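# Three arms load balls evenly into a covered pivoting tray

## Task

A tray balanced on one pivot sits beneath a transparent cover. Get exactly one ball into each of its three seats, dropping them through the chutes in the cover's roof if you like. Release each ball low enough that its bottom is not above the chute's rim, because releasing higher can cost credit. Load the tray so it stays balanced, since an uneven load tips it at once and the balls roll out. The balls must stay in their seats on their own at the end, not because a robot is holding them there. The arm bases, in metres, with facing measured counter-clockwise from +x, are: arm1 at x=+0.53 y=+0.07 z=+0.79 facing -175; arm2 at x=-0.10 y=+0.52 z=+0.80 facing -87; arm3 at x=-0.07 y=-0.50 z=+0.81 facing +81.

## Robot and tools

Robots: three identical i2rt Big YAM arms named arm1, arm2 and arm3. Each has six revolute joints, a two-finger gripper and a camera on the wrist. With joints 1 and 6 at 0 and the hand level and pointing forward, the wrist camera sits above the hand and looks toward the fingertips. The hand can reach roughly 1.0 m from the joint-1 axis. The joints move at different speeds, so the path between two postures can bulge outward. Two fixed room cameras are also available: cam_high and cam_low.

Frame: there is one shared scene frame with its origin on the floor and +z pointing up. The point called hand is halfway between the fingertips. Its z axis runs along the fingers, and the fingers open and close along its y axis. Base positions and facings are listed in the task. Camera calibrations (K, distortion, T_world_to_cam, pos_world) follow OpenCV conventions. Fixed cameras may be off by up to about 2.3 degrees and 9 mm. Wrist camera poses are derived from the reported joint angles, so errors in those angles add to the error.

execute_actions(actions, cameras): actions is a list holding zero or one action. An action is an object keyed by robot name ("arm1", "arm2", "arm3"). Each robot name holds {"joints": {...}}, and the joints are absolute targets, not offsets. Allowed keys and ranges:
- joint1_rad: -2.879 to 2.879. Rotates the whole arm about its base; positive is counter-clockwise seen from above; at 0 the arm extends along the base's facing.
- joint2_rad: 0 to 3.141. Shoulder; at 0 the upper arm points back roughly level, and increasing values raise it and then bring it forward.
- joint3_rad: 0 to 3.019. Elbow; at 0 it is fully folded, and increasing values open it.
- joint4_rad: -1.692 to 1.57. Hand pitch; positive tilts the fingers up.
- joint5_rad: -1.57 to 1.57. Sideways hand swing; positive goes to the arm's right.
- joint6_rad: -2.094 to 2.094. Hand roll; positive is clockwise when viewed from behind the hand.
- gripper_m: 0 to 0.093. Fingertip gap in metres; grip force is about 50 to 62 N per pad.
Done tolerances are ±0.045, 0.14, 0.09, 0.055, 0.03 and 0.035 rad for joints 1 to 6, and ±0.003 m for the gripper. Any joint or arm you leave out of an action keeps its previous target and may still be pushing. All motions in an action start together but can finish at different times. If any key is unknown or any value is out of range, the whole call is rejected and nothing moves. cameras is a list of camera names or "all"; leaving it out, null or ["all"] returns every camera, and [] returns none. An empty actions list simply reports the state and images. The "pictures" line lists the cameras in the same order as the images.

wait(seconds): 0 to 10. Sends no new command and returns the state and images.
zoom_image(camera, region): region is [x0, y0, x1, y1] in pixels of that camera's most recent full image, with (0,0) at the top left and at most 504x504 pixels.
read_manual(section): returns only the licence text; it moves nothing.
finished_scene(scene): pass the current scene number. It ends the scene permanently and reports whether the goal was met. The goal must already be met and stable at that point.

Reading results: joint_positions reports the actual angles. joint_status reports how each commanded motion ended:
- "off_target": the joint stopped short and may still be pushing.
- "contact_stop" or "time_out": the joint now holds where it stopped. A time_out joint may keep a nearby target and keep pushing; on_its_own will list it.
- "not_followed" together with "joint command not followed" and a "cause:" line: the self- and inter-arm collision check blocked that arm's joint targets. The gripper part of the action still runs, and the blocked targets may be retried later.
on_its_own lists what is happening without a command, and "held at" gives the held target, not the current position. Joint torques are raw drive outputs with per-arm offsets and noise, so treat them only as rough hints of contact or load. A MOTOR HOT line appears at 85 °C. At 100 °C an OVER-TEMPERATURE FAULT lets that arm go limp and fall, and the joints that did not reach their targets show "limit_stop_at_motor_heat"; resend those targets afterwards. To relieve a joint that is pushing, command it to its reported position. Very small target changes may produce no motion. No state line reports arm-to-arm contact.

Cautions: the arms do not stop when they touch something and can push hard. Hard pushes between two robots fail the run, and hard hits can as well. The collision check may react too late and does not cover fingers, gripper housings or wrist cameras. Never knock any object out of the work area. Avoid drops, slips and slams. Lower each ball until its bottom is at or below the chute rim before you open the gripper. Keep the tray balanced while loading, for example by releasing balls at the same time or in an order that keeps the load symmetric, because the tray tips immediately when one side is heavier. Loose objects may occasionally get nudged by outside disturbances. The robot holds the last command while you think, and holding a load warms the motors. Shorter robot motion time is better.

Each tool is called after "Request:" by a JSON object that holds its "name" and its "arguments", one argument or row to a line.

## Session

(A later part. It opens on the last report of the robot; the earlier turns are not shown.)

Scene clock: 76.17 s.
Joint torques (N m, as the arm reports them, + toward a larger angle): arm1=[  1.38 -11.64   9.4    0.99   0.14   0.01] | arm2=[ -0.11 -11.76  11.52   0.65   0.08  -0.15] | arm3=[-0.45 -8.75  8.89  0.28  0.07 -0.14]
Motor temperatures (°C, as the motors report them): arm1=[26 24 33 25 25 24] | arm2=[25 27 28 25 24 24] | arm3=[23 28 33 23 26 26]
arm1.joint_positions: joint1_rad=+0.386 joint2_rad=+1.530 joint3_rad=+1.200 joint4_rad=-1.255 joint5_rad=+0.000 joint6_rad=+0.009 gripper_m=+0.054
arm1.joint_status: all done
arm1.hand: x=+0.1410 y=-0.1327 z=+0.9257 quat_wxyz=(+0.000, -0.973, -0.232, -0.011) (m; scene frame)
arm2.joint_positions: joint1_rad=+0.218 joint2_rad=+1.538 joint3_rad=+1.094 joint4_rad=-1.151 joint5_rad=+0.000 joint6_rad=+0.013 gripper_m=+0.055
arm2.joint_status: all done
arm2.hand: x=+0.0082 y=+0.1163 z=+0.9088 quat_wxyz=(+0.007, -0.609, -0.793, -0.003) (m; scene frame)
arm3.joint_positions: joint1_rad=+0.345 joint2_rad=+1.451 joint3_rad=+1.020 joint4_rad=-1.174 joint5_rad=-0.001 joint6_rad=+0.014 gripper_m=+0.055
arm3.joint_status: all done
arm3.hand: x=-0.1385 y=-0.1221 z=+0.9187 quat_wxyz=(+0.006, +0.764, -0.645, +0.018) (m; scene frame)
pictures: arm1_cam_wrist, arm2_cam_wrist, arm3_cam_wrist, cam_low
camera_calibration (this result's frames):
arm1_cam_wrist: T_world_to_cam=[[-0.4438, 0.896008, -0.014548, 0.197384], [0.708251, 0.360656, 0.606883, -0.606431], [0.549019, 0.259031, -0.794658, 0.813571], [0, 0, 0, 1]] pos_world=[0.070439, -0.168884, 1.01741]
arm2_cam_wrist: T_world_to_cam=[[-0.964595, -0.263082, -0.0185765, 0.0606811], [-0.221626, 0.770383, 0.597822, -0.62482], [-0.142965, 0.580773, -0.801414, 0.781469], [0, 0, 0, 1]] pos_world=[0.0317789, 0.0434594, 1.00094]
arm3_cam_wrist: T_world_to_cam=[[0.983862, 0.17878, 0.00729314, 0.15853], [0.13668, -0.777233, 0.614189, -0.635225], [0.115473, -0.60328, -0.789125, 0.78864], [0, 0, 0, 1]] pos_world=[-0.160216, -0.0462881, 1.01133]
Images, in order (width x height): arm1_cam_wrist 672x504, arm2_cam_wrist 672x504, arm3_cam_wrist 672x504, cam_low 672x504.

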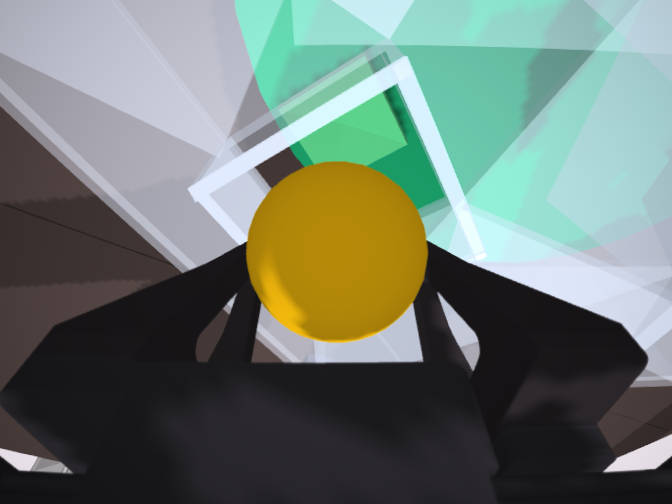

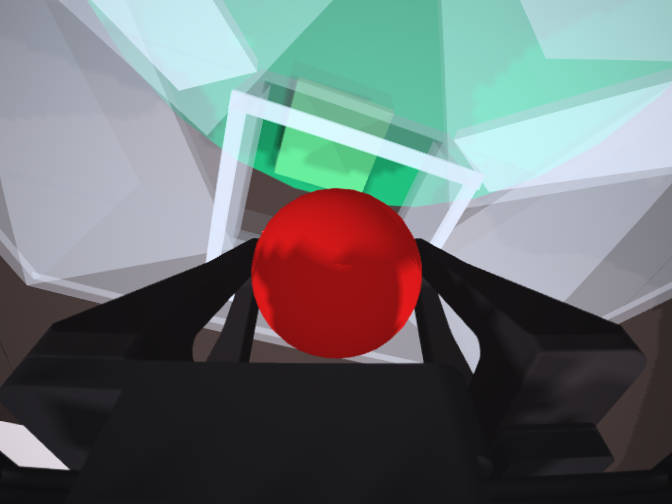

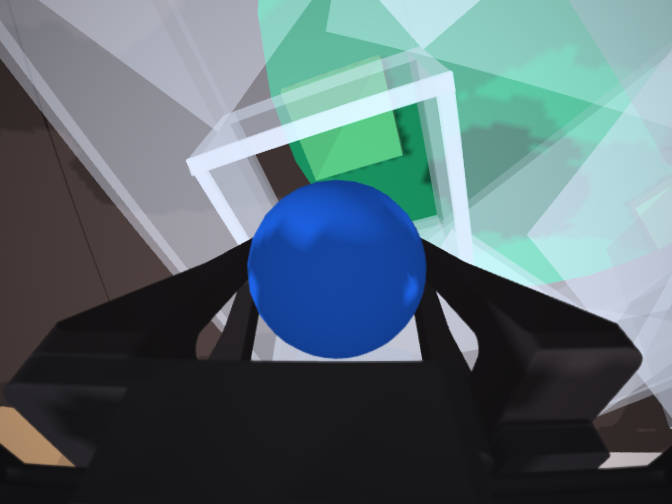

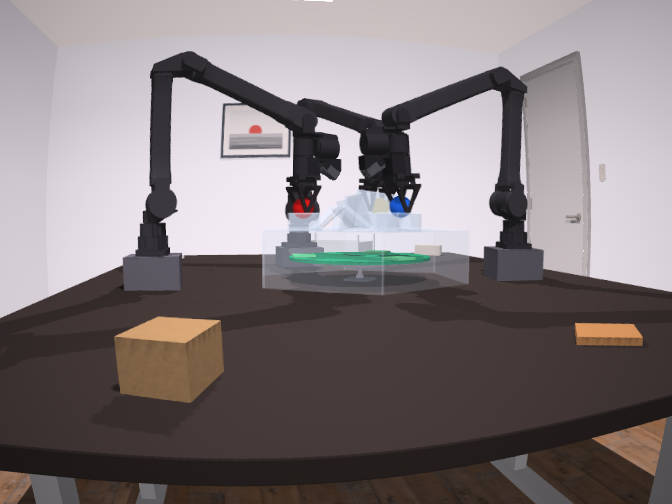

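Request:
{"name": "execute_actions", "arguments": {
  "actions": [
    {"arm1":{"joints":{"gripper_m":0.064}},"arm2":{"joints":{"gripper_m":0.064}},"arm3":{"joints":{"gripper_m":0.064}}}
  ],
  "cameras": []
}}

Request:
{"name": "wait", "arguments": {
  "seconds": 2
}}

Scene clock: 79.43 s.
Joint torques (N m, as the arm reports them, + toward a larger angle): arm1=[  1.4  -11.42   9.41   0.98   0.14   0.  ] | arm2=[ -0.1  -11.87  11.54   0.63   0.08  -0.15] | arm3=[-1.02 -8.87  8.9   0.28 -0.28 -0.15]
Motor temperatures (°C, as the motors report them): arm1=[26 24 33 25 25 24] | arm2=[25 27 28 25 24 24] | arm3=[23 28 33 23 26 26]
arm1.joint_positions: joint1_rad=+0.386 joint2_rad=+1.530 joint3_rad=+1.200 joint4_rad=-1.255 joint5_rad=+0.000 joint6_rad=+0.009 gripper_m=+0.064
arm1.joint_status: all done
arm1.hand: x=+0.1410 y=-0.1327 z=+0.9257 quat_wxyz=(+0.000, -0.973, -0.232, -0.011) (m; scene frame)
arm2.joint_positions: joint1_rad=+0.218 joint2_rad=+1.538 joint3_rad=+1.094 joint4_rad=-1.151 joint5_rad=+0.000 joint6_rad=+0.013 gripper_m=+0.064
arm2.joint_status: all done
arm2.hand: x=+0.0082 y=+0.1163 z=+0.9088 quat_wxyz=(+0.007, -0.609, -0.793, -0.003) (m; scene frame)
arm3.joint_positions: joint1_rad=+0.344 joint2_rad=+1.449 joint3_rad=+1.020 joint4_rad=-1.174 joint5_rad=+0.009 joint6_rad=+0.014 gripper_m=+0.064
arm3.joint_status: all done
arm3.hand: x=-0.1366 y=-0.1216 z=+0.9194 quat_wxyz=(+0.001, +0.764, -0.645, +0.020) (m; scene frame)
pictures: none
No camera images: the call's "cameras" was empty. Leave "cameras" out to get every camera's image.

Scene clock: 81.43 s.
Joint torques (N m, as the arm reports them, + toward a larger angle): arm1=[  1.38 -11.32   9.39   0.99   0.15   0.01] | arm2=[ -0.05 -12.07  11.47   0.63   0.08  -0.14] | arm3=[-0.74 -8.7   9.06  0.24 -0.31 -0.11]
Motor temperatures (°C, as the motors report them): arm1=[26 24 33 25 25 24] | arm2=[25 27 28 25 24 24] | arm3=[23 28 33 23 26 26]
arm1.joint_positions: joint1_rad=+0.386 joint2_rad=+1.530 joint3_rad=+1.200 joint4_rad=-1.255 joint5_rad=+0.000 joint6_rad=+0.009 gripper_m=+0.064
arm1.joint_status: all done
arm1.hand: x=+0.1410 y=-0.1327 z=+0.9257 quat_wxyz=(+0.000, -0.973, -0.232, -0.011) (m; scene frame)
arm2.joint_positions: joint1_rad=+0.218 joint2_rad=+1.538 joint3_rad=+1.094 joint4_rad=-1.151 joint5_rad=+0.000 joint6_rad=+0.013 gripper_m=+0.064
arm2.joint_status: all done
arm2.hand: x=+0.0082 y=+0.1163 z=+0.9088 quat_wxyz=(+0.007, -0.609, -0.793, -0.003) (m; scene frame)
arm3.joint_positions: joint1_rad=+0.344 joint2_rad=+1.449 joint3_rad=+1.020 joint4_rad=-1.174 joint5_rad=+0.009 joint6_rad=+0.014 gripper_m=+0.064
arm3.joint_status: all done
arm3.hand: x=-0.1366 y=-0.1216 z=+0.9194 quat_wxyz=(+0.001, +0.764, -0.645, +0.020) (m; scene frame)
wait: 2.00 s; at rest by 0.27 s
pictures: arm1_cam_wrist, arm2_cam_wrist, arm3_cam_wrist, cam_high, cam_low
camera_calibration (this result's frames):
arm1_cam_wrist: T_world_to_cam=[[-0.444142, 0.895838, -0.0145564, 0.197417], [0.708112, 0.360931, 0.606882, -0.606374], [0.548922, 0.259234, -0.794659, 0.813612], [0, 0, 0, 1]] pos_world=[0.0704526, -0.168911, 1.01742]
arm2_cam_wrist: T_world_to_cam=[[-0.964595, -0.263082, -0.0185765, 0.0606811], [-0.221626, 0.770383, 0.597822, -0.62482], [-0.142965, 0.580773, -0.801414, 0.781469], [0, 0, 0, 1]] pos_world=[0.0317789, 0.0434594, 1.00094]
arm3_cam_wrist: T_world_to_cam=[[0.983674, 0.179099, 0.0175659, 0.147187], [0.131075, -0.779934, 0.611982, -0.634537], [0.123306, -0.599689, -0.790676, 0.79227], [0, 0, 0, 1]] pos_world=[-0.159303, -0.0461425, 1.01217]
Images, in order (width x height): arm1_cam_wrist 672x504, arm2_cam_wrist 672x504, arm3_cam_wrist 672x504, cam_high 672x504, cam_low 672x504.

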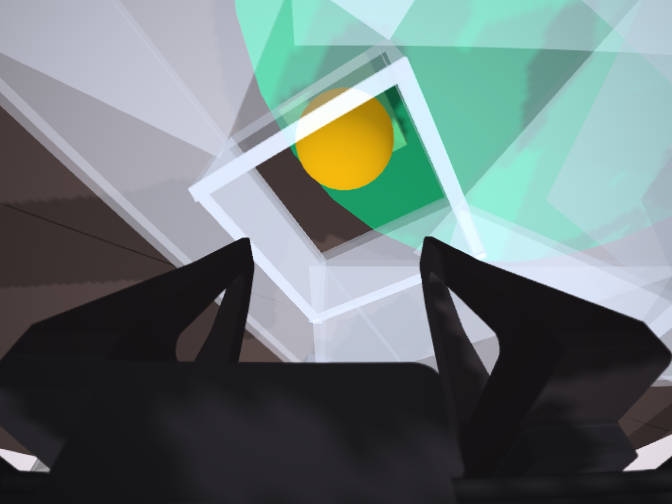

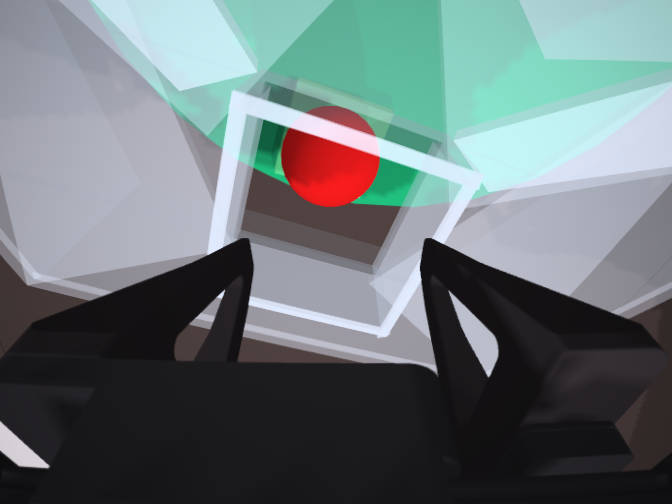

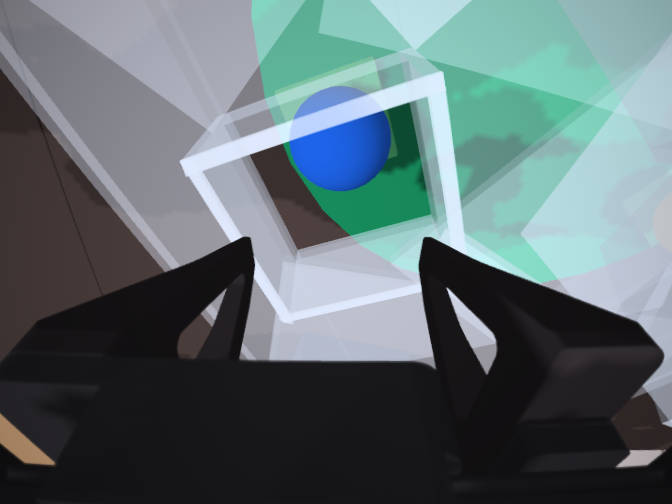

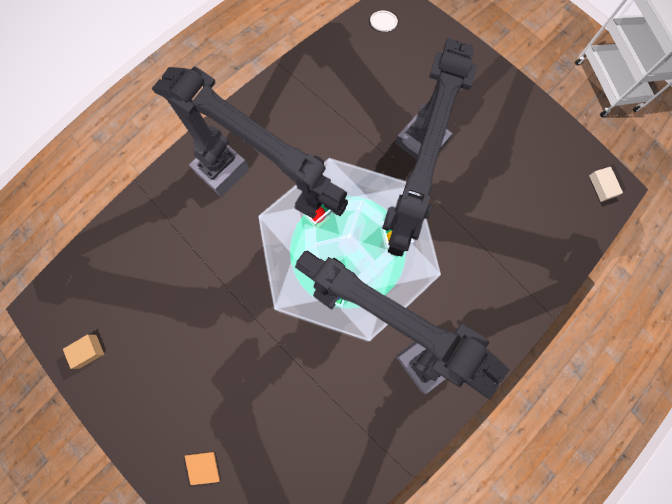

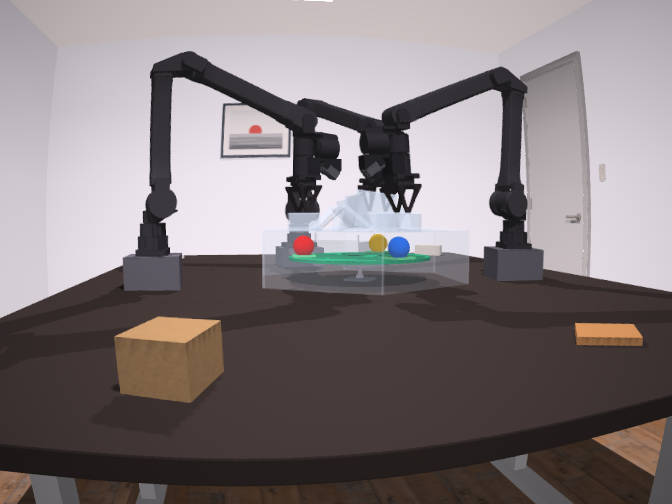

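Request:
{"name": "finished_scene", "arguments": {
  "scene": 2
}}

The scene is finished: the task was done.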